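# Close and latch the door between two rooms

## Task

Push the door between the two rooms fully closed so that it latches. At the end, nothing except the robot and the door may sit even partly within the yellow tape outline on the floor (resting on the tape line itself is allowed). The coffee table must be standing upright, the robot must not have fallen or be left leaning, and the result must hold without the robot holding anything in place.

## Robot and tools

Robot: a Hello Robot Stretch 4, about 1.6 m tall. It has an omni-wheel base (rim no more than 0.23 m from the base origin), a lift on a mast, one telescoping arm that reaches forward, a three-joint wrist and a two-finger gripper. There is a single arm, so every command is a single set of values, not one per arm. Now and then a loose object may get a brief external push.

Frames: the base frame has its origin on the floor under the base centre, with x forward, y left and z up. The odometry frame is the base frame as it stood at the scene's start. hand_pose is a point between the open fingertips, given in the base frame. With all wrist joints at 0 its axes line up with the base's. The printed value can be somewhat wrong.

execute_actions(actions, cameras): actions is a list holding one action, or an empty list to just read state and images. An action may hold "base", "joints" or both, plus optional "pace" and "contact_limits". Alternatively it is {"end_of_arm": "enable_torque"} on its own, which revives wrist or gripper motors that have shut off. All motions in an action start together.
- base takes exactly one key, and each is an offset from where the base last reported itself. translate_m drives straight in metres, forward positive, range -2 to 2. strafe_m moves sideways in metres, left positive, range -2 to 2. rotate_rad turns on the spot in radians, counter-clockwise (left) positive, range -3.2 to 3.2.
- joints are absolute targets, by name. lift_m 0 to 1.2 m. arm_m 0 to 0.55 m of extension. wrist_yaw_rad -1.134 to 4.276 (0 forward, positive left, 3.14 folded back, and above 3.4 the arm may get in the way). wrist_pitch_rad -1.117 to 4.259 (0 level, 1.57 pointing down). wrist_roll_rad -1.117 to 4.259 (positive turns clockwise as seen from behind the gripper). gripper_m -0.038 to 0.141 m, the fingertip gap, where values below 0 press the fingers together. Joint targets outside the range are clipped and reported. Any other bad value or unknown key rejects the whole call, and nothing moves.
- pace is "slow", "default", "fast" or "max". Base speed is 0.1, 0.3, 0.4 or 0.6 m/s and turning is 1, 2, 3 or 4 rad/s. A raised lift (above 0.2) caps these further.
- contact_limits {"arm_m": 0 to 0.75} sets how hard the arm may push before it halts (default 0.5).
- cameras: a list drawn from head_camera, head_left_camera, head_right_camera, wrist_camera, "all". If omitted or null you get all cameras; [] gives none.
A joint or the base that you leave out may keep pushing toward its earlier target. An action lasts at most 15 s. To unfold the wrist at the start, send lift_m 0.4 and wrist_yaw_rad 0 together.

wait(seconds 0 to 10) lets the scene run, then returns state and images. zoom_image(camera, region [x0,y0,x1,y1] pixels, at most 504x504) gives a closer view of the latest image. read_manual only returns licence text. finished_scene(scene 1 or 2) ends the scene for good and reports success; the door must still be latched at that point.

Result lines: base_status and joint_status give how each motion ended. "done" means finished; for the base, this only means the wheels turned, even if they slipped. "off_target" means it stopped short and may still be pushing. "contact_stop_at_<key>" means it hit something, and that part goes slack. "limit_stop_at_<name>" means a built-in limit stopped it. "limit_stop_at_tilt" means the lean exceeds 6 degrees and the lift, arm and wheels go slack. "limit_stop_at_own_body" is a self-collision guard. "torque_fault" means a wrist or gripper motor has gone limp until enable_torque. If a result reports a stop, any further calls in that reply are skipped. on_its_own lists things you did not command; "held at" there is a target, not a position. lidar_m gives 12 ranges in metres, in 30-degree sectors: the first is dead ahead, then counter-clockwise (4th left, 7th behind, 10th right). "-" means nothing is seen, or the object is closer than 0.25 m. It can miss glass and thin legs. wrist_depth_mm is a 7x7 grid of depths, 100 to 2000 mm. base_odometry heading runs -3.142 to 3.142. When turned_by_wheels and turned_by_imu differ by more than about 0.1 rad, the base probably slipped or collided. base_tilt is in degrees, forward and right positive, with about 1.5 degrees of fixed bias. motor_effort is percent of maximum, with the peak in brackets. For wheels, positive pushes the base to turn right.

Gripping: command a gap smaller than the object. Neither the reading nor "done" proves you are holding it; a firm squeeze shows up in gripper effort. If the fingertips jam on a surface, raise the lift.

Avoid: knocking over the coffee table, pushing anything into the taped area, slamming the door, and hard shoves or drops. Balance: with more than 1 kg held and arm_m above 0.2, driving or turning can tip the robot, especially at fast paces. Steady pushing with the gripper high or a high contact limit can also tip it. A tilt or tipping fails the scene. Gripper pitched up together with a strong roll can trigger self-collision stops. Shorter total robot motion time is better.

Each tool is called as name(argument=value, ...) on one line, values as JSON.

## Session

execute_actions(actions=[])

Scene clock: 0.00 s.
base_odometry: x=+0.000 y=+0.000 heading=+0.000 (m, m, rad; odometry frame)
turned_by_wheels: +0.000 (rad since the last result)
turned_by_imu: +0.000 (rad since the last result)
base_tilt: forward=+0.6 right=+0.0 (deg)
lidar_m: 1.07 0.87 0.88 0.83 0.69 0.65 0.78 1.17 1.21 2.12 1.47 1.50
base_status: not commanded
joint_positions: lift_m=+0.204 arm_m=+0.002 wrist_yaw_rad=+3.084 wrist_pitch_rad=+0.020 wrist_roll_rad=+0.014 gripper_m=+0.057
joint_status: not commanded
motor_effort: lift_m=+19 arm_m=-1 wrist_yaw_rad=-2 wrist_pitch_rad=-8 wrist_roll_rad=+1 gripper_m=-4 wheel_0=+0 wheel_1=+0 wheel_2=+0 (%)
hand_pose: x=-0.1104 y=+0.1040 z=+0.3763 quat_wxyz=(+0.029, -0.010, +0.007, +1.000) (m; base frame)
wrist_depth_mm: 137 139 1160 960 809 691 621 / - 139 1098 946 788 683 615 / 107 139 276 960 809 691 609 / 118 139 1060 946 788 683 615 / 1098 1281 1160 917 798 683 609 / 1138 1281 211 931 221 683 609 / 1060 946 960 508 778 668 603
pictures: head_camera, head_left_camera, head_right_camera, wrist_camera
camera_calibration (this result's frames):
wrist_camera: T_world_to_cam=[[0.105311, 0.994374, 0.0114236, -0.109945], [0.000445025, 0.0114403, -0.999934, 0.435636], [-0.994439, 0.105309, 0.000762276, 0.104161], [0, 0, 0, 1]] pos_world=[0.114966, 0.0933739, 0.436784]
Images, in order (width x height): head_camera 420x560, head_left_camera 420x672, head_right_camera 420x672, wrist_camera 616x392.

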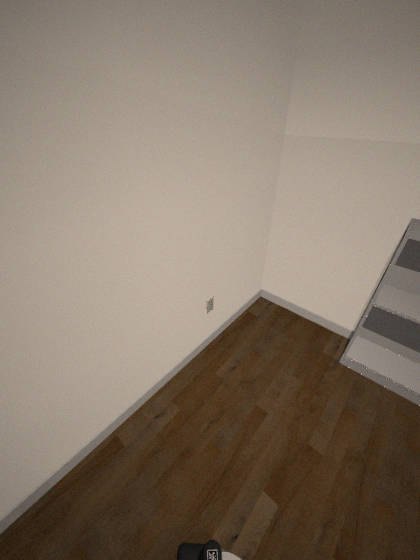

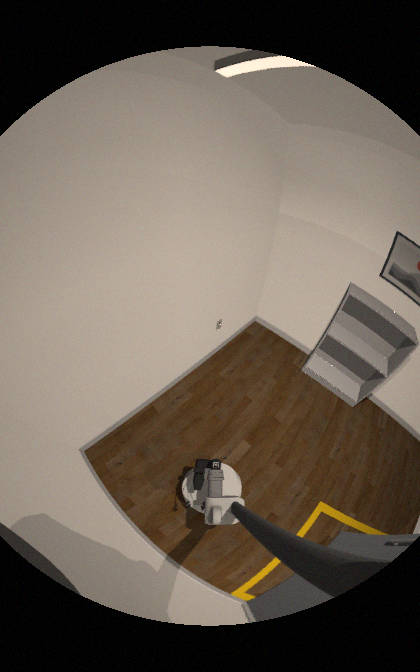

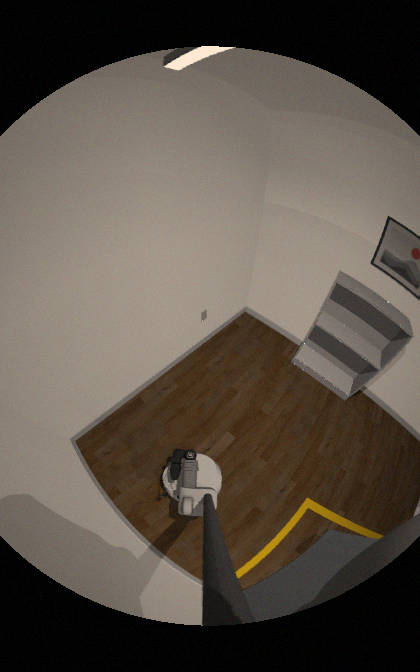

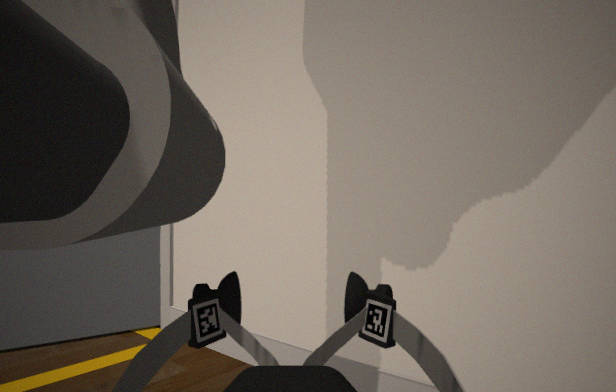

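execute_actions(actions=[{"base": {"rotate_rad": 2.8}, "joints": {"lift_m": 0.185, "gripper_m": 0.0, "wrist_yaw_rad": 3.14}, "pace": "max"}], cameras=["head_camera", "head_left_camera", "head_right_camera"])

Scene clock: 8.80 s.
base_odometry: x=+0.000 y=+0.000 heading=+2.800 (m, m, rad; odometry frame)
turned_by_wheels: +2.800 (rad since the last result)
turned_by_imu: +2.770 (rad since the last result)
base_tilt: forward=+0.4 right=-0.1 (deg)
lidar_m: 0.67 0.86 1.16 1.20 1.59 1.48 1.46 0.97 0.86 0.90 0.72 0.66
base_status: done
joint_positions: lift_m=+0.185 arm_m=+0.002 wrist_yaw_rad=+3.140 wrist_pitch_rad=+0.020 wrist_roll_rad=+0.014 gripper_m=+0.000
joint_status: all done
motor_effort: lift_m=+16(21) arm_m=-1(1) wrist_yaw_rad=-1(3) wrist_pitch_rad=-7(8) wrist_roll_rad=+2(1) gripper_m=-6(6) wheel_0=+0(11) wheel_1=+0(12) wheel_2=+1(10) (%)
hand_pose: x=-0.1158 y=+0.0879 z=+0.3576 quat_wxyz=(+0.001, -0.010, +0.007, +1.000) (m; base frame)
wrist_depth_mm: - 138 1863 - 1921 1708 1499 / - 131 1808 - 1921 1708 1618 / - 125 177 - 1921 1661 1576 / 108 137 229 - 1921 1708 1618 / 603 1281 1863 - 1983 1756 1618 / 1042 1255 1397 204 1499 1430 1336 / 946 976 866 187 878 1025 1025
pictures: head_camera, head_left_camera, head_right_camera
Images, in order (width x height): head_camera 420x560, head_left_camera 420x672, head_right_camera 420x672.

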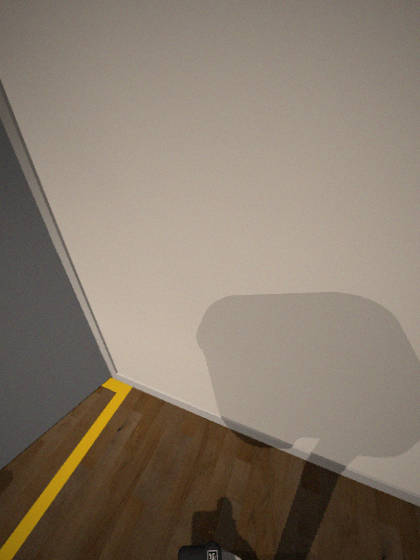

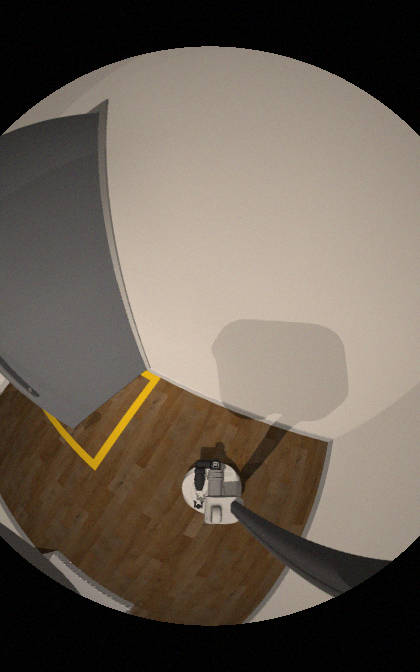

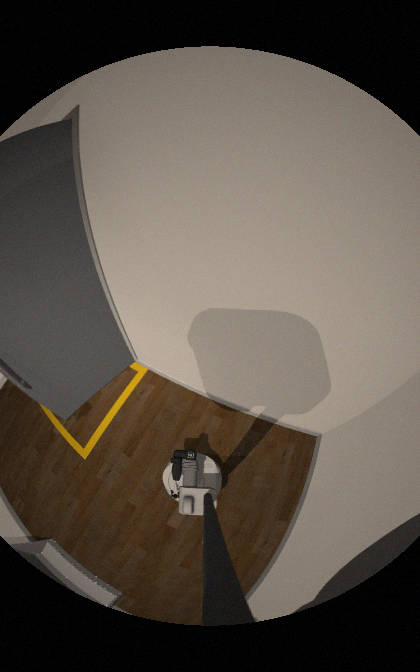

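zoom_image(camera="head_left_camera", region=[0, 330, 200, 530])

Region (0, 330, 200, 530) of head_left_camera's 420x672 image, scaled by 2.520, with more detail than that image has.

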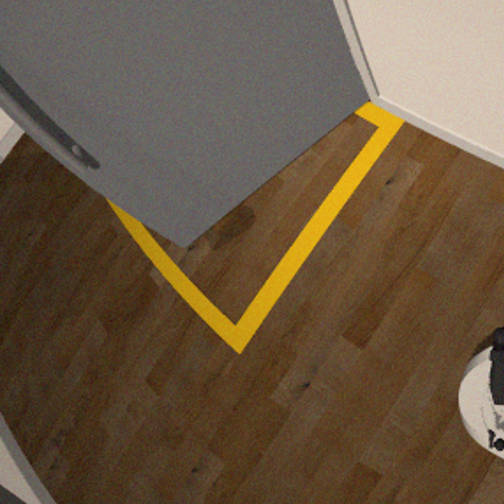

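execute_actions(actions=[{"base": {"rotate_rad": 0.08}, "pace": "max"}], cameras=[])

execute_actions(actions=[{"base": {"strafe_m": 1.5}, "pace": "max"}], cameras=["head_camera", "head_left_camera", "head_right_camera"])

Scene clock: 14.17 s.
base_odometry: x=+0.000 y=+0.000 heading=+2.880 (m, m, rad; odometry frame)
turned_by_wheels: +0.080 (rad since the last result)
turned_by_imu: +0.079 (rad since the last result)
base_tilt: forward=+0.4 right=+0.0 (deg)
lidar_m: 0.71 0.92 1.16 2.62 1.56 1.46 1.35 0.93 0.88 0.92 0.71 0.67
base_status: done
joint_positions: lift_m=+0.185 arm_m=+0.002 wrist_yaw_rad=+3.140 wrist_pitch_rad=+0.020 wrist_roll_rad=+0.014 gripper_m=+0.000
joint_status: not commanded
motor_effort: lift_m=+16(15) arm_m=-1(1) wrist_yaw_rad=-1(1) wrist_pitch_rad=-7(8) wrist_roll_rad=+2(1) gripper_m=-4(9) wheel_0=+0(5) wheel_1=+0(8) wheel_2=+1(5) (%)
hand_pose: x=-0.1158 y=+0.0879 z=+0.3576 quat_wxyz=(+0.001, -0.010, +0.007, +1.000) (m; base frame)
wrist_depth_mm: - 138 1661 - 1921 1708 1499 / - 130 1661 - 1921 1708 1537 / - 125 178 - 1983 1708 1576 / 108 136 229 - 1921 1708 1576 / 580 1182 1661 - 1921 1708 1576 / 991 1205 1397 205 1537 1430 1336 / 946 960 866 187 866 1025 1008
pictures: none
No camera images: the call's "cameras" was empty. Leave "cameras" out to get every camera's image.

Scene clock: 18.07 s.
base_odometry: x=-0.388 y=-1.449 heading=+2.880 (m, m, rad; odometry frame)
turned_by_wheels: +0.000 (rad since the last result)
turned_by_imu: +0.006 (rad since the last result)
base_tilt: forward=+0.5 right=-0.1 (deg)
lidar_m: 1.24 1.56 1.44 1.52 1.15 1.04 0.93 1.14 2.22 2.02 1.46 0.38
base_status: done
joint_positions: lift_m=+0.185 arm_m=+0.002 wrist_yaw_rad=+3.140 wrist_pitch_rad=+0.020 wrist_roll_rad=+0.014 gripper_m=+0.000
joint_status: not commanded
motor_effort: lift_m=+16(16) arm_m=-1(1) wrist_yaw_rad=-1(1) wrist_pitch_rad=-9(8) wrist_roll_rad=+2(2) gripper_m=-9(6) wheel_0=+1(15) wheel_1=-1(15) wheel_2=-1(0) (%)
hand_pose: x=-0.1158 y=+0.0879 z=+0.3575 quat_wxyz=(+0.001, -0.010, +0.007, +1.000) (m; base frame)
wrist_depth_mm: - 138 1160 1308 1182 1060 976 / - 130 1098 1336 1205 1078 976 / - 125 177 1308 1182 1078 1008 / 108 136 229 1336 1182 1078 991 / 831 1576 1464 1336 1182 1060 976 / 1366 1281 1118 204 1160 1060 960 / 960 976 866 187 866 976 946
pictures: head_camera, head_left_camera, head_right_camera
Images, in order (width x height): head_camera 420x560, head_left_camera 420x672, head_right_camera 420x672.

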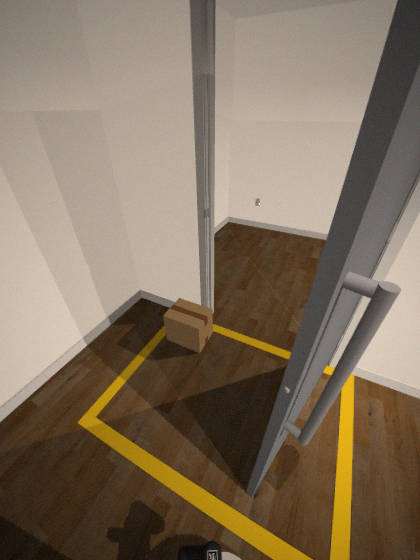

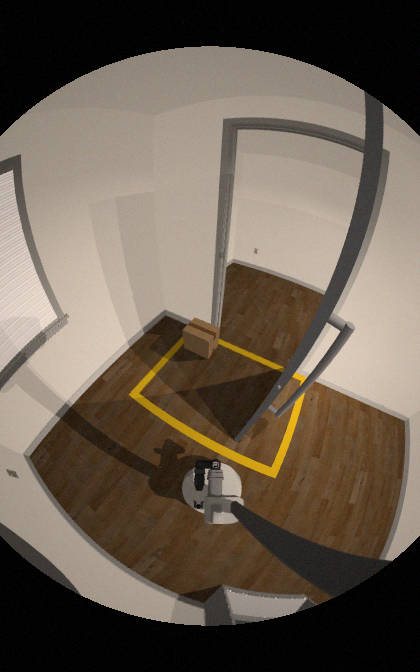

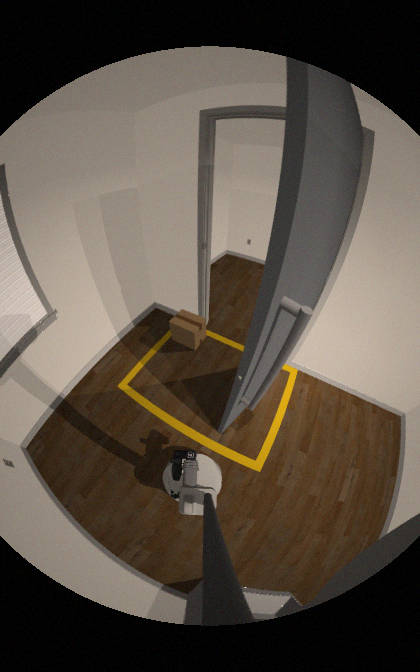

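zoom_image(camera="head_camera", region=[130, 270, 250, 370])

zoom_image(camera="head_camera", region=[70, 280, 370, 560])

zoom_image(camera="head_left_camera", region=[120, 250, 340, 480])

Region (130, 270, 250, 370) of head_camera's 420x560 image, scaled by 4.200, with more detail than that image has.

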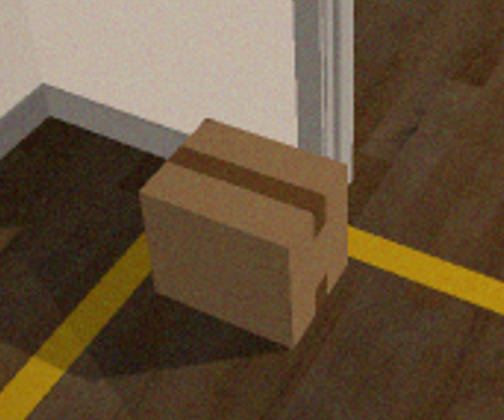

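Region (70, 280, 370, 560) of head_camera's 420x560 image, scaled by 1.680, with more detail than that image has; it fills the top 470 rows of this view, and the rest is white.

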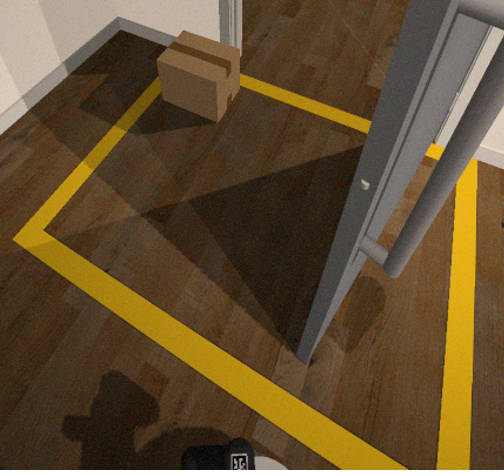

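Region (120, 250, 340, 480) of head_left_camera's 420x672 image, scaled by 2.191, with more detail than that image has; it fills the left 482 columns of this view, and the rest is white.

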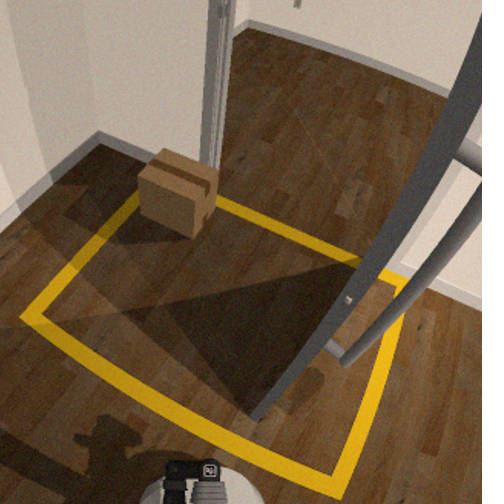

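execute_actions(actions=[{"base": {"rotate_rad": -0.4}, "pace": "max"}], cameras=[])

execute_actions(actions=[{"base": {"strafe_m": 0.25}, "pace": "max"}], cameras=["head_camera", "head_right_camera"])

Scene clock: 34.17 s.
base_odometry: x=-0.388 y=-1.449 heading=+2.480 (m, m, rad; odometry frame)
turned_by_wheels: -0.400 (rad since the last result)
turned_by_imu: -0.396 (rad since the last result)
base_tilt: forward=+0.4 right=+0.0 (deg)
lidar_m: 0.40 1.25 1.51 1.45 1.40 1.09 1.06 0.97 1.26 2.21 1.83 0.46
base_status: done
joint_positions: lift_m=+0.185 arm_m=+0.002 wrist_yaw_rad=+3.140 wrist_pitch_rad=+0.020 wrist_roll_rad=+0.014 gripper_m=+0.000
joint_status: not commanded
motor_effort: lift_m=+16(16) arm_m=-1(1) wrist_yaw_rad=-2(2) wrist_pitch_rad=-10(8) wrist_roll_rad=+1(2) gripper_m=-6(7) wheel_0=+0(8) wheel_1=-1(10) wheel_2=-2(8) (%)
hand_pose: x=-0.1158 y=+0.0879 z=+0.3575 quat_wxyz=(+0.001, -0.010, +0.007, +1.000) (m; base frame)
wrist_depth_mm: - 138 1255 1255 1229 1182 1160 / - 130 1255 1255 1205 1229 1182 / - 125 177 1229 1229 1205 1182 / 108 137 229 1229 1205 1182 1182 / 591 1182 1255 1229 1229 1205 1182 / 976 1255 1205 204 1205 1182 1182 / 946 976 866 187 866 1025 1025
pictures: none
No camera images: the call's "cameras" was empty. Leave "cameras" out to get every camera's image.

Scene clock: 35.83 s.
base_odometry: x=-0.541 y=-1.646 heading=+2.480 (m, m, rad; odometry frame)
turned_by_wheels: +0.000 (rad since the last result)
turned_by_imu: +0.001 (rad since the last result)
base_tilt: forward=+0.4 right=-0.2 (deg)
lidar_m: 1.18 1.17 1.22 1.18 1.30 1.07 1.03 1.10 1.22 2.47 1.85 0.50
base_status: done
joint_positions: lift_m=+0.185 arm_m=+0.002 wrist_yaw_rad=+3.140 wrist_pitch_rad=+0.020 wrist_roll_rad=+0.014 gripper_m=+0.000
joint_status: not commanded
motor_effort: lift_m=+16(16) arm_m=-1(1) wrist_yaw_rad=-1(2) wrist_pitch_rad=-7(7) wrist_roll_rad=+2(1) gripper_m=-7(5) wheel_0=+2(13) wheel_1=+0(13) wheel_2=+0(3) (%)
hand_pose: x=-0.1158 y=+0.0879 z=+0.3575 quat_wxyz=(+0.001, -0.010, +0.007, +1.000) (m; base frame)
wrist_depth_mm: - 138 1229 1229 1205 1182 1160 / - 130 1229 1205 1182 1205 1138 / - 125 177 1229 1205 1182 1138 / 108 137 229 1205 1182 1182 1160 / 676 1229 1255 1205 1182 1182 1118 / 1182 1229 1205 204 1205 1182 1160 / 960 976 878 187 878 1025 1008
pictures: head_camera, head_right_camera
Images, in order (width x height): head_camera 420x560, head_right_camera 420x672.

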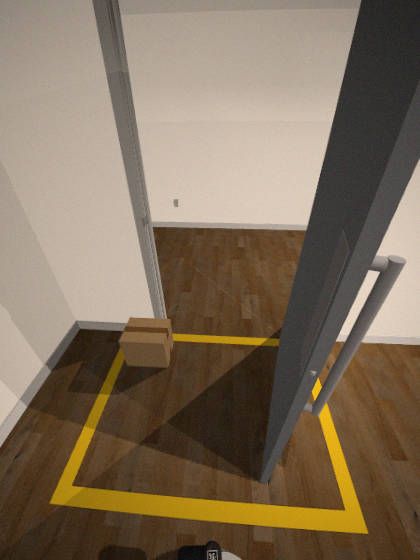

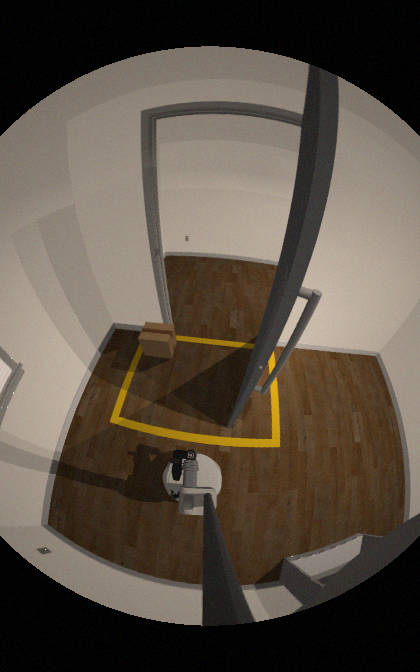

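zoom_image(camera="head_camera", region=[70, 290, 210, 390])

zoom_image(camera="head_camera", region=[170, 440, 310, 560])

Region (70, 290, 210, 390) of head_camera's 420x560 image, scaled by 3.600, with more detail than that image has; it fills the top 360 rows of this view, and the rest is white.

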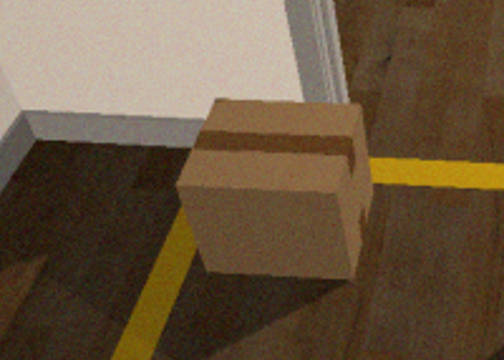

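Region (170, 440, 310, 560) of head_camera's 420x560 image, scaled by 3.600, with more detail than that image has; it fills the top 432 rows of this view, and the rest is white.

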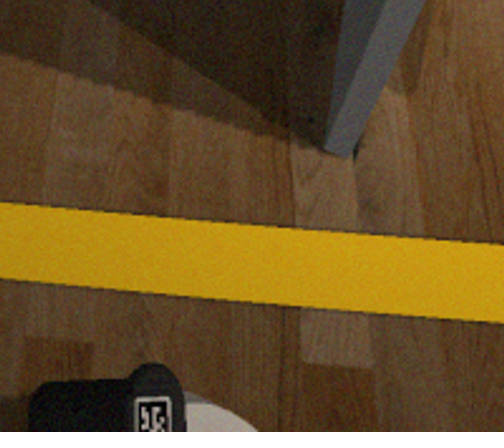

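execute_actions(actions=[{"base": {"translate_m": 1.32}, "pace": "max"}], cameras=["head_camera", "head_left_camera", "head_right_camera"])

Scene clock: 42.07 s.
base_odometry: x=-1.583 y=-0.835 heading=+2.480 (m, m, rad; odometry frame)
turned_by_wheels: +0.000 (rad since the last result)
turned_by_imu: +0.002 (rad since the last result)
base_tilt: forward=+0.6 right=+0.1 (deg)
lidar_m: 2.30 1.47 0.35 0.25 0.29 1.73 2.35 0.57 0.48 0.50 0.65 2.38
base_status: done
joint_positions: lift_m=+0.185 arm_m=+0.002 wrist_yaw_rad=+3.140 wrist_pitch_rad=+0.020 wrist_roll_rad=+0.014 gripper_m=+0.000
joint_status: not commanded
motor_effort: lift_m=+16(16) arm_m=-1(1) wrist_yaw_rad=-1(2) wrist_pitch_rad=-11(10) wrist_roll_rad=+0(1) gripper_m=-5(9) wheel_0=+0(8) wheel_1=-1(8) wheel_2=+0(13) (%)
hand_pose: x=-0.1158 y=+0.0879 z=+0.3575 quat_wxyz=(+0.001, -0.010, +0.007, +1.000) (m; base frame)
wrist_depth_mm: - 138 - - - - 1756 / - 130 - - - - 1808 / - 125 177 - - - 1756 / 108 137 229 - - - 1756 / 436 854 - - - - 1756 / 683 878 1366 204 1576 1537 1537 / 691 798 866 187 878 1025 1025
pictures: head_camera, head_left_camera, head_right_camera
Images, in order (width x height): head_camera 420x560, head_left_camera 420x672, head_right_camera 420x672.

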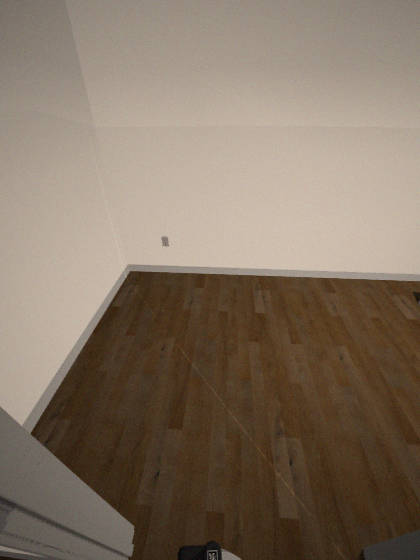

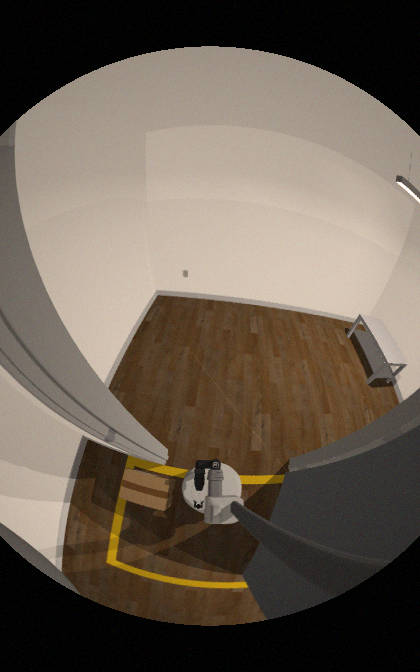

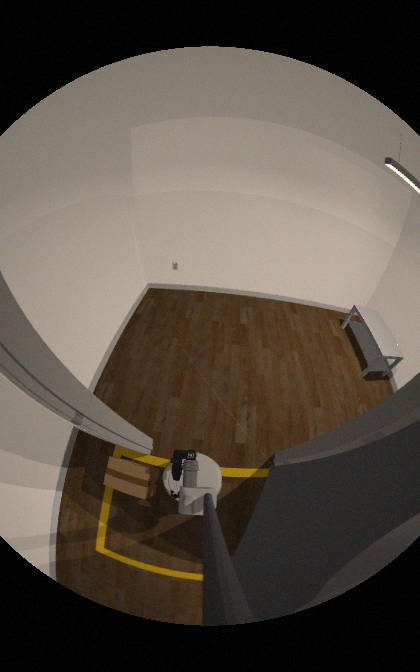

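zoom_image(camera="head_left_camera", region=[90, 430, 250, 550])

Region (90, 430, 250, 550) of head_left_camera's 420x672 image, scaled by 3.150, with more detail than that image has; it fills the top 378 rows of this view, and the rest is white.

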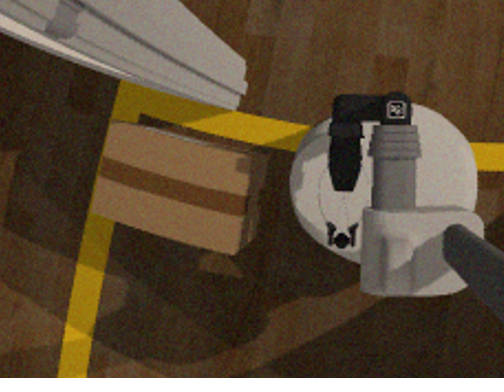

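execute_actions(actions=[{"base": {"rotate_rad": 0.37}, "pace": "max"}], cameras=["head_left_camera"])

zoom_image(camera="head_left_camera", region=[70, 400, 250, 550])

Scene clock: 46.13 s.
base_odometry: x=-1.583 y=-0.836 heading=+2.850 (m, m, rad; odometry frame)
turned_by_wheels: +0.370 (rad since the last result)
turned_by_imu: +0.367 (rad since the last result)
base_tilt: forward=+0.4 right=+0.0 (deg)
lidar_m: 1.71 0.37 0.25 0.28 1.49 2.35 0.60 0.51 0.50 0.58 2.48 2.31
base_status: done
joint_positions: lift_m=+0.185 arm_m=+0.002 wrist_yaw_rad=+3.140 wrist_pitch_rad=+0.020 wrist_roll_rad=+0.014 gripper_m=+0.000
joint_status: not commanded
motor_effort: lift_m=+16(16) arm_m=-1(1) wrist_yaw_rad=-1(2) wrist_pitch_rad=-9(9) wrist_roll_rad=+1(2) gripper_m=-5(6) wheel_0=+2(8) wheel_1=+1(6) wheel_2=+0(9) (%)
hand_pose: x=-0.1158 y=+0.0879 z=+0.3575 quat_wxyz=(+0.001, -0.010, +0.007, +1.000) (m; base frame)
wrist_depth_mm: - 138 831 - - - - / - 130 854 - - - - / - 125 177 - - - - / 109 137 229 - - - - / 394 683 842 - - - - / 585 691 768 204 1576 1537 1537 / 585 654 778 187 866 1042 1008
pictures: head_left_camera
Images, in order (width x height): head_left_camera 420x672.

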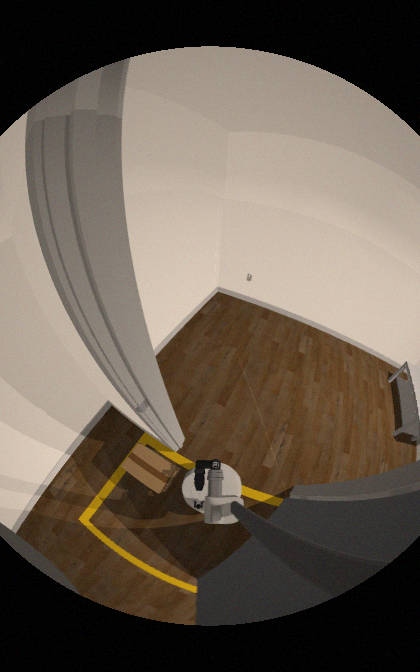

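Region (70, 400, 250, 550) of head_left_camera's 420x672 image, scaled by 2.800, with more detail than that image has.

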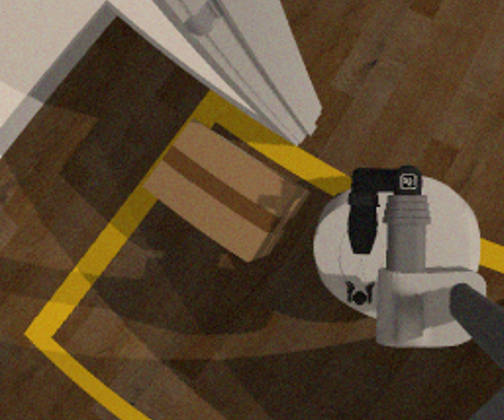

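execute_actions(actions=[{"base": {"strafe_m": 0.55}, "pace": "default"}], cameras=["head_left_camera", "head_right_camera"])

zoom_image(camera="head_left_camera", region=[90, 400, 270, 560])

Scene clock: 50.43 s.
base_odometry: x=-1.741 y=-1.362 heading=+2.850 (m, m, rad; odometry frame)
turned_by_wheels: +0.000 (rad since the last result)
turned_by_imu: -0.001 (rad since the last result)
base_tilt: forward=+0.5 right=+0.0 (deg)
lidar_m: 0.33 0.25 0.25 0.63 0.84 2.09 2.15 0.92 0.93 1.03 2.78 0.32
base_status: done
joint_positions: lift_m=+0.185 arm_m=+0.002 wrist_yaw_rad=+3.140 wrist_pitch_rad=+0.020 wrist_roll_rad=+0.014 gripper_m=+0.000
joint_status: not commanded
motor_effort: lift_m=+16(16) arm_m=-1(1) wrist_yaw_rad=-1(1) wrist_pitch_rad=-8(8) wrist_roll_rad=+1(1) gripper_m=-10(9) wheel_0=-5(15) wheel_1=+3(13) wheel_2=-3(3) (%)
hand_pose: x=-0.1158 y=+0.0879 z=+0.3575 quat_wxyz=(+0.001, -0.010, +0.007, +1.000) (m; base frame)
wrist_depth_mm: - 138 - - - - 1921 / - 130 - - - - 1921 / - 125 177 - - - 1863 / 108 137 229 - - - 1863 / 564 - - - - - 1921 / 946 1537 1397 204 1537 1537 1464 / 917 976 854 187 878 1025 1008
pictures: head_left_camera, head_right_camera
Images, in order (width x height): head_left_camera 420x672, head_right_camera 420x672.

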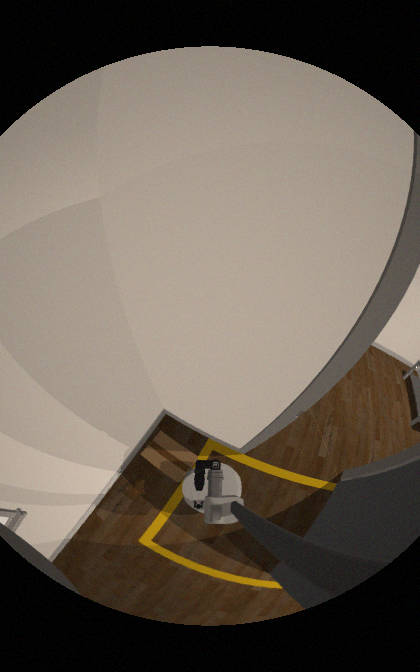

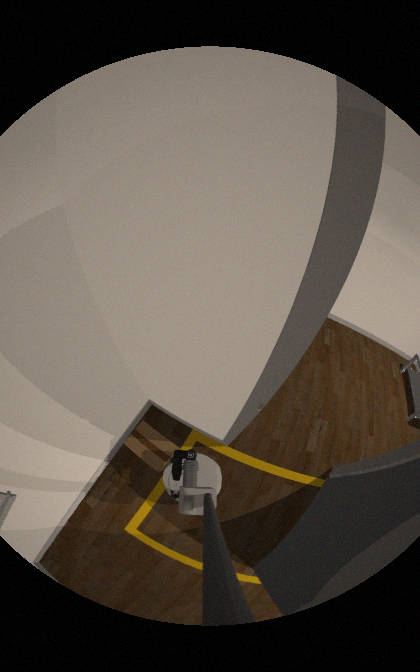

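Region (90, 400, 270, 560) of head_left_camera's 420x672 image, scaled by 2.800, with more detail than that image has.

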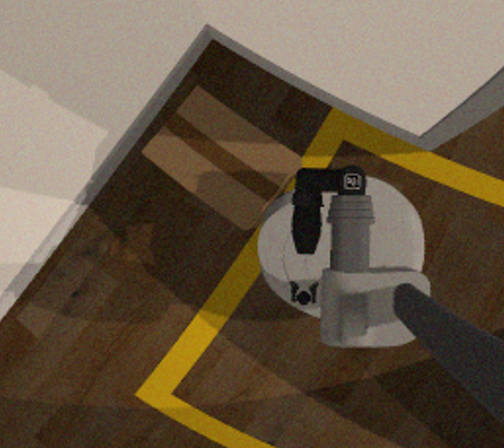

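zoom_image(camera="head_left_camera", region=[130, 420, 230, 500])

zoom_image(camera="head_right_camera", region=[110, 410, 210, 490])

Region (130, 420, 230, 500) of head_left_camera's 420x672 image, scaled by 5.040, with more detail than that image has; it fills the top 403 rows of this view, and the rest is white.

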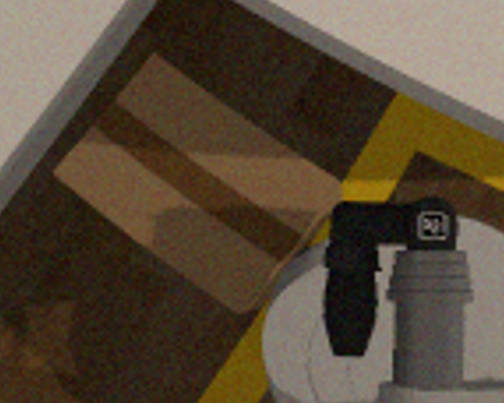

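Region (110, 410, 210, 490) of head_right_camera's 420x672 image, scaled by 5.040, with more detail than that image has; it fills the top 403 rows of this view, and the rest is white.

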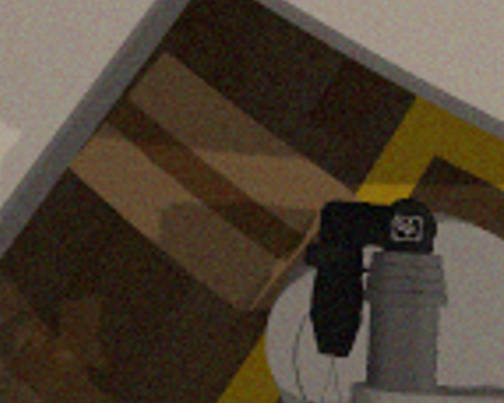

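execute_actions(actions=[{"base": {"translate_m": -1.21}, "pace": "max"}], cameras=["head_camera", "head_right_camera"])

Scene clock: 58.77 s.
base_odometry: x=-0.582 y=-1.711 heading=+2.850 (m, m, rad; odometry frame)
turned_by_wheels: +0.000 (rad since the last result)
turned_by_imu: -0.002 (rad since the last result)
base_tilt: forward=+0.5 right=-0.1 (deg)
lidar_m: 1.26 1.26 1.14 1.18 1.10 1.00 1.05 1.16 2.55 2.23 0.54 3.66
base_status: done
joint_positions: lift_m=+0.185 arm_m=+0.002 wrist_yaw_rad=+3.140 wrist_pitch_rad=+0.020 wrist_roll_rad=+0.014 gripper_m=+0.000
joint_status: not commanded
motor_effort: lift_m=+16(16) arm_m=-1(1) wrist_yaw_rad=-2(2) wrist_pitch_rad=-9(9) wrist_roll_rad=+1(2) gripper_m=-9(5) wheel_0=+2(8) wheel_1=+0(6) wheel_2=-1(13) (%)
hand_pose: x=-0.1158 y=+0.0879 z=+0.3575 quat_wxyz=(+0.001, -0.010, +0.007, +1.000) (m; base frame)
wrist_depth_mm: - 138 1397 1308 1138 1060 960 / - 130 1336 1281 1138 1042 976 / - 125 177 1281 1138 1042 960 / 108 137 228 1255 1138 1042 960 / 917 1308 1430 1255 1118 1025 960 / 1308 1255 1366 204 1118 1025 946 / 960 991 866 187 866 991 917
pictures: head_camera, head_right_camera
Images, in order (width x height): head_camera 420x560, head_right_camera 420x672.

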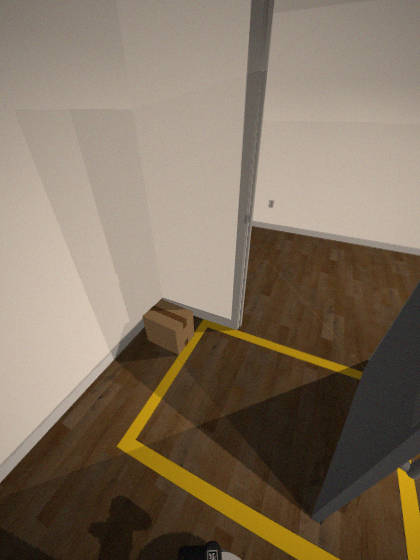

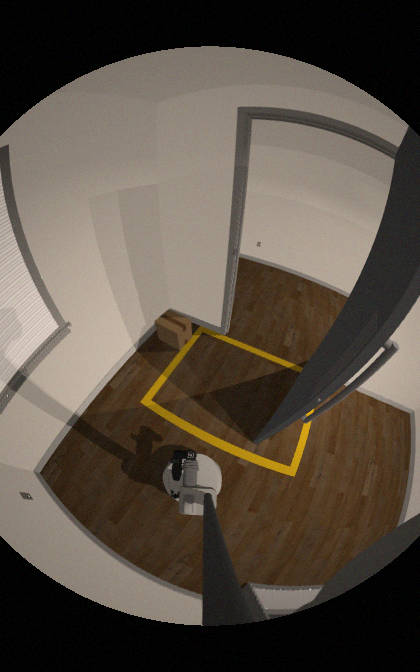

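zoom_image(camera="head_camera", region=[130, 290, 250, 380])

zoom_image(camera="head_camera", region=[270, 450, 420, 560])

Region (130, 290, 250, 380) of head_camera's 420x560 image, scaled by 4.200, with more detail than that image has; it fills the top 378 rows of this view, and the rest is white.

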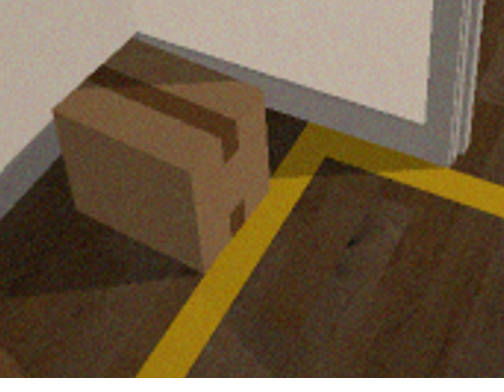

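Region (270, 450, 420, 560) of head_camera's 420x560 image, scaled by 3.360, with more detail than that image has; it fills the top 370 rows of this view, and the rest is white.

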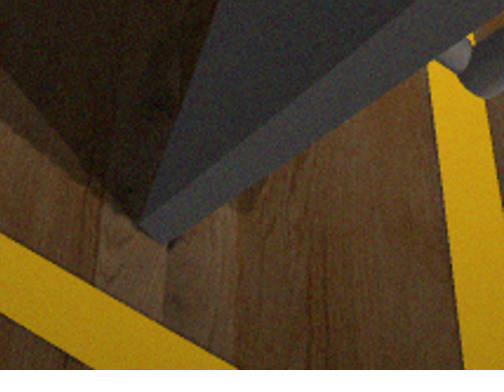

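execute_actions(actions=[{"base": {"strafe_m": -0.65}, "pace": "max"}], cameras=["head_camera", "head_left_camera"])

Scene clock: 64.23 s.
base_odometry: x=-0.395 y=-1.088 heading=+2.850 (m, m, rad; odometry frame)
turned_by_wheels: +0.000 (rad since the last result)
turned_by_imu: -0.001 (rad since the last result)
base_tilt: forward=+0.4 right=-0.2 (deg)
lidar_m: 0.26 0.28 1.72 1.78 1.41 1.31 1.07 1.44 1.93 1.73 1.21 0.67
base_status: done
joint_positions: lift_m=+0.185 arm_m=+0.002 wrist_yaw_rad=+3.140 wrist_pitch_rad=+0.020 wrist_roll_rad=+0.014 gripper_m=+0.000
joint_status: not commanded
motor_effort: lift_m=+16(16) arm_m=-1(1) wrist_yaw_rad=-2(2) wrist_pitch_rad=-7(7) wrist_roll_rad=+1(1) gripper_m=-7(7) wheel_0=-1(14) wheel_1=+1(15) wheel_2=+0(1) (%)
hand_pose: x=-0.1158 y=+0.0879 z=+0.3575 quat_wxyz=(+0.001, -0.010, +0.007, +1.000) (m; base frame)
wrist_depth_mm: - 137 1537 1499 1464 1336 1229 / - 130 1661 1618 1464 1336 1229 / - 125 176 1537 1430 1308 1205 / 108 137 229 1537 1430 1308 1229 / 1078 1983 1756 1576 1397 1336 1229 / 1397 1499 1366 204 1397 1308 1182 / 976 976 866 187 878 1042 991
pictures: head_camera, head_left_camera
Images, in order (width x height): head_camera 420x560, head_left_camera 420x672.

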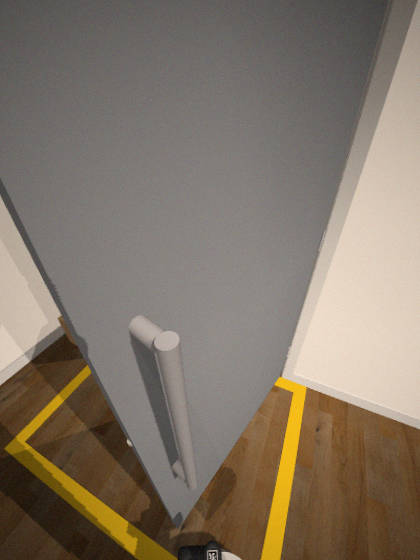

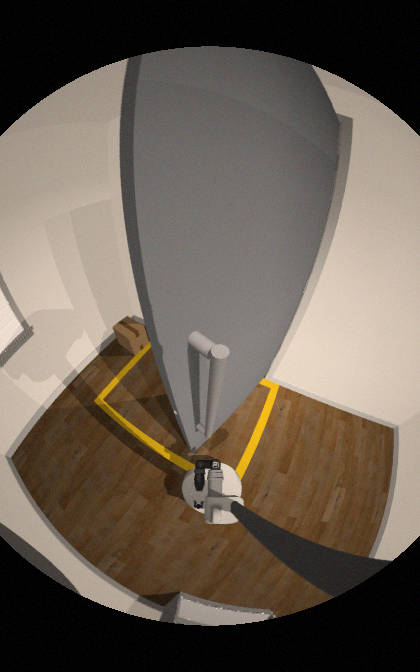

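zoom_image(camera="head_left_camera", region=[150, 400, 270, 520])

zoom_image(camera="head_camera", region=[130, 440, 270, 560])

Region (150, 400, 270, 520) of head_left_camera's 420x672 image, scaled by 4.200, with more detail than that image has.

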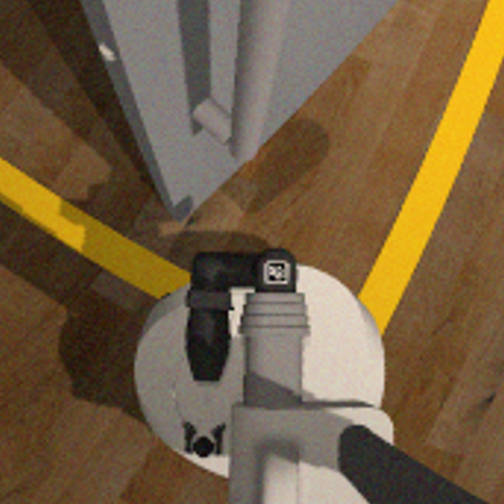

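Region (130, 440, 270, 560) of head_camera's 420x560 image, scaled by 3.600, with more detail than that image has; it fills the top 432 rows of this view, and the rest is white.

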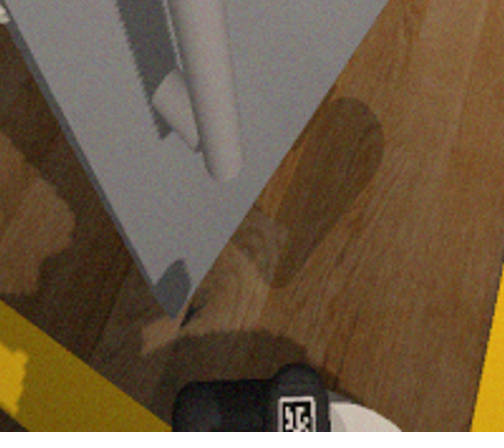

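execute_actions(actions=[{"base": {"translate_m": 0.88}, "pace": "default"}], cameras=["head_camera", "head_left_camera"])

Scene clock: 72.73 s.
base_odometry: x=-1.238 y=-0.835 heading=+2.850 (m, m, rad; odometry frame)
turned_by_wheels: +0.000 (rad since the last result)
turned_by_imu: +0.005 (rad since the last result)
base_tilt: forward=+0.4 right=-0.1 (deg)
lidar_m: 0.33 0.46 0.90 1.40 1.77 2.09 1.96 2.49 1.87 0.56 0.36 0.32
base_status: done
joint_positions: lift_m=+0.185 arm_m=+0.001 wrist_yaw_rad=+3.140 wrist_pitch_rad=+0.020 wrist_roll_rad=+0.014 gripper_m=+0.000
joint_status: not commanded
motor_effort: lift_m=+17(17) arm_m=+0(1) wrist_yaw_rad=-2(48) wrist_pitch_rad=-8(8) wrist_roll_rad=+2(2) gripper_m=-6(8) wheel_0=+2(15) wheel_1=+1(13) wheel_2=+1(15) (%)
hand_pose: x=-0.1161 y=+0.0878 z=+0.3575 quat_wxyz=(+0.001, -0.010, +0.007, +1.000) (m; base frame)
wrist_depth_mm: - 137 - - - - 1921 / - 130 - - - - 1921 / - 125 177 - - - 1863 / 108 136 229 - - - 1921 / - - - - - - 1921 / 1430 1576 1366 204 1576 1576 1499 / 960 976 866 187 891 1025 1008
pictures: head_camera, head_left_camera
Images, in order (width x height): head_camera 420x560, head_left_camera 420x672.

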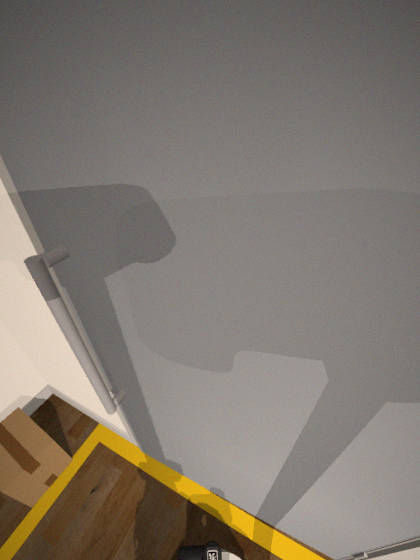

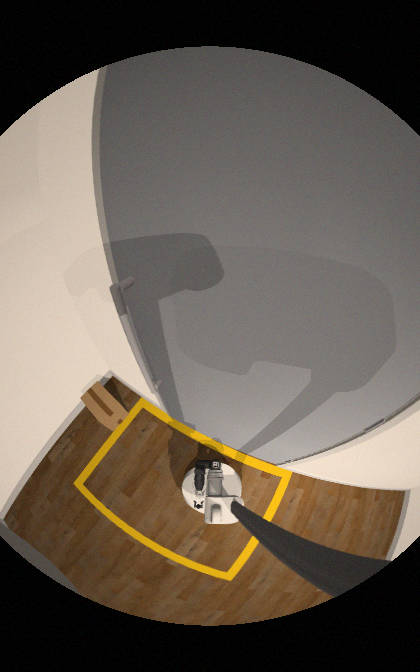

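execute_actions(actions=[], cameras=["head_camera", "head_left_camera"])

zoom_image(camera="head_camera", region=[80, 400, 360, 560])

Scene clock: 73.20 s.
base_odometry: x=-1.238 y=-0.835 heading=+2.850 (m, m, rad; odometry frame)
turned_by_wheels: +0.000 (rad since the last result)
turned_by_imu: +0.000 (rad since the last result)
base_tilt: forward=+0.4 right=+0.1 (deg)
lidar_m: 0.36 0.50 0.90 1.41 1.76 2.08 1.94 2.49 1.89 0.56 0.37 0.32
base_status: done
joint_positions: lift_m=+0.185 arm_m=+0.001 wrist_yaw_rad=+3.140 wrist_pitch_rad=+0.020 wrist_roll_rad=+0.014 gripper_m=+0.000
joint_status: not commanded
motor_effort: lift_m=+16(17) arm_m=+0(1) wrist_yaw_rad=-2(48) wrist_pitch_rad=-10(8) wrist_roll_rad=+2(2) gripper_m=-8(8) wheel_0=+2(15) wheel_1=+1(13) wheel_2=+1(15) (%)
hand_pose: x=-0.1161 y=+0.0878 z=+0.3575 quat_wxyz=(+0.001, -0.010, +0.007, +1.000) (m; base frame)
wrist_depth_mm: - 137 - - - - 1921 / - 130 - - - - 1921 / - 125 177 - - - 1921 / 108 136 229 - - - 1921 / - - - - - - 1863 / 1397 1499 1366 204 1576 1537 1537 / 976 976 866 187 866 1025 1025
pictures: head_camera, head_left_camera
Images, in order (width x height): head_camera 420x560, head_left_camera 420x672.

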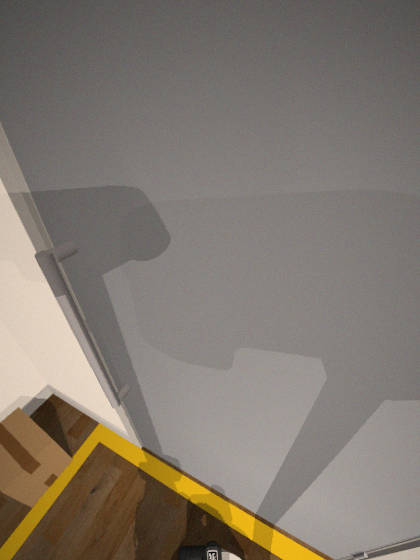

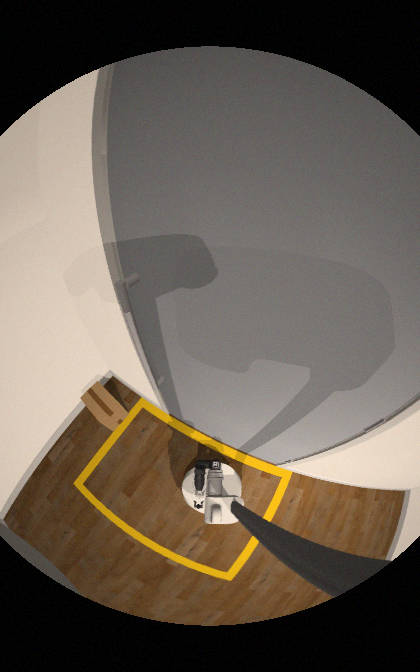

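Region (80, 400, 360, 560) of head_camera's 420x560 image, scaled by 1.800, with more detail than that image has; it fills the top 288 rows of this view, and the rest is white.

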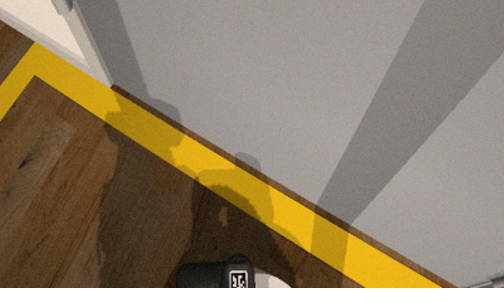

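execute_actions(actions=[], cameras=["head_camera", "head_left_camera"])

zoom_image(camera="head_camera", region=[120, 430, 220, 510])

zoom_image(camera="head_camera", region=[250, 490, 350, 560])

Scene clock: 73.67 s.
base_odometry: x=-1.238 y=-0.835 heading=+2.850 (m, m, rad; odometry frame)
turned_by_wheels: +0.000 (rad since the last result)
turned_by_imu: +0.000 (rad since the last result)
base_tilt: forward=+0.3 right=-0.1 (deg)
lidar_m: 0.36 0.50 0.91 1.37 1.79 2.08 1.95 2.49 1.91 0.54 0.37 0.33
base_status: done
joint_positions: lift_m=+0.185 arm_m=+0.001 wrist_yaw_rad=+3.140 wrist_pitch_rad=+0.020 wrist_roll_rad=+0.014 gripper_m=+0.000
joint_status: not commanded
motor_effort: lift_m=+16(17) arm_m=+1(1) wrist_yaw_rad=-2(48) wrist_pitch_rad=-9(8) wrist_roll_rad=+1(2) gripper_m=-5(8) wheel_0=+2(15) wheel_1=+1(13) wheel_2=+1(15) (%)
hand_pose: x=-0.1161 y=+0.0878 z=+0.3575 quat_wxyz=(+0.001, -0.010, +0.007, +1.000) (m; base frame)
wrist_depth_mm: - 137 - - - - 1921 / - 130 - - - - 1921 / - 125 177 - - - 1863 / 108 136 229 - - - 1921 / - - - - - - 1921 / 1397 1537 1366 204 1537 1576 1537 / 960 976 878 187 878 1025 1008
pictures: head_camera, head_left_camera
Images, in order (width x height): head_camera 420x560, head_left_camera 420x672.

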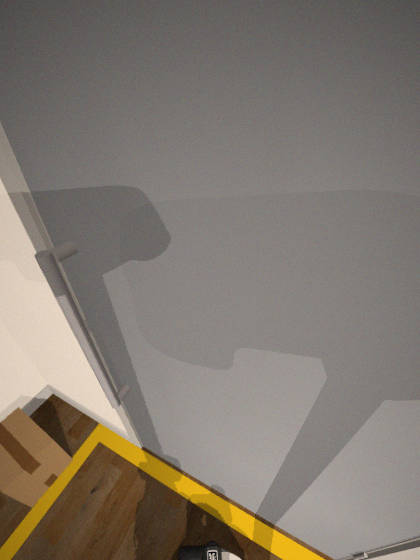

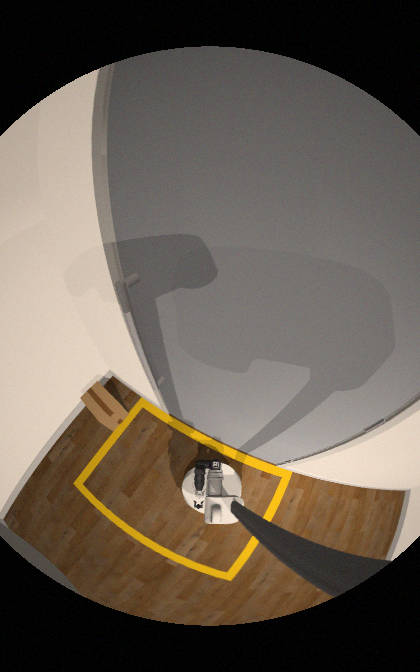

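Region (120, 430, 220, 510) of head_camera's 420x560 image, scaled by 5.040, with more detail than that image has; it fills the top 403 rows of this view, and the rest is white.

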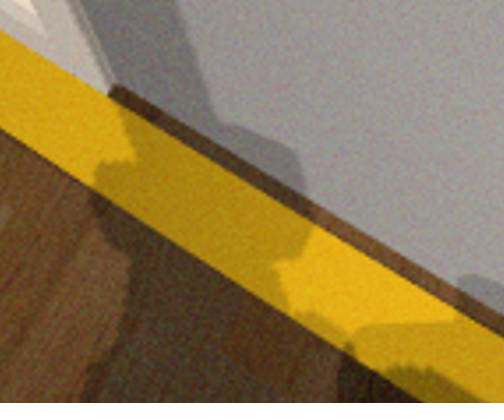

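Region (250, 490, 350, 560) of head_camera's 420x560 image, scaled by 5.040, with more detail than that image has; it fills the top 353 rows of this view, and the rest is white.

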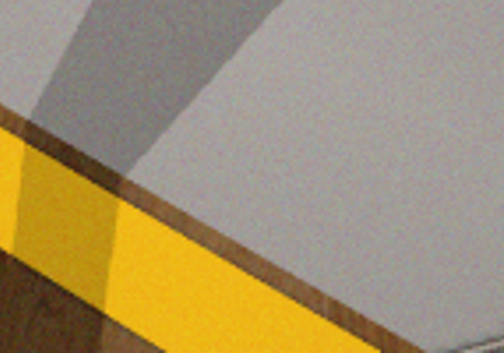

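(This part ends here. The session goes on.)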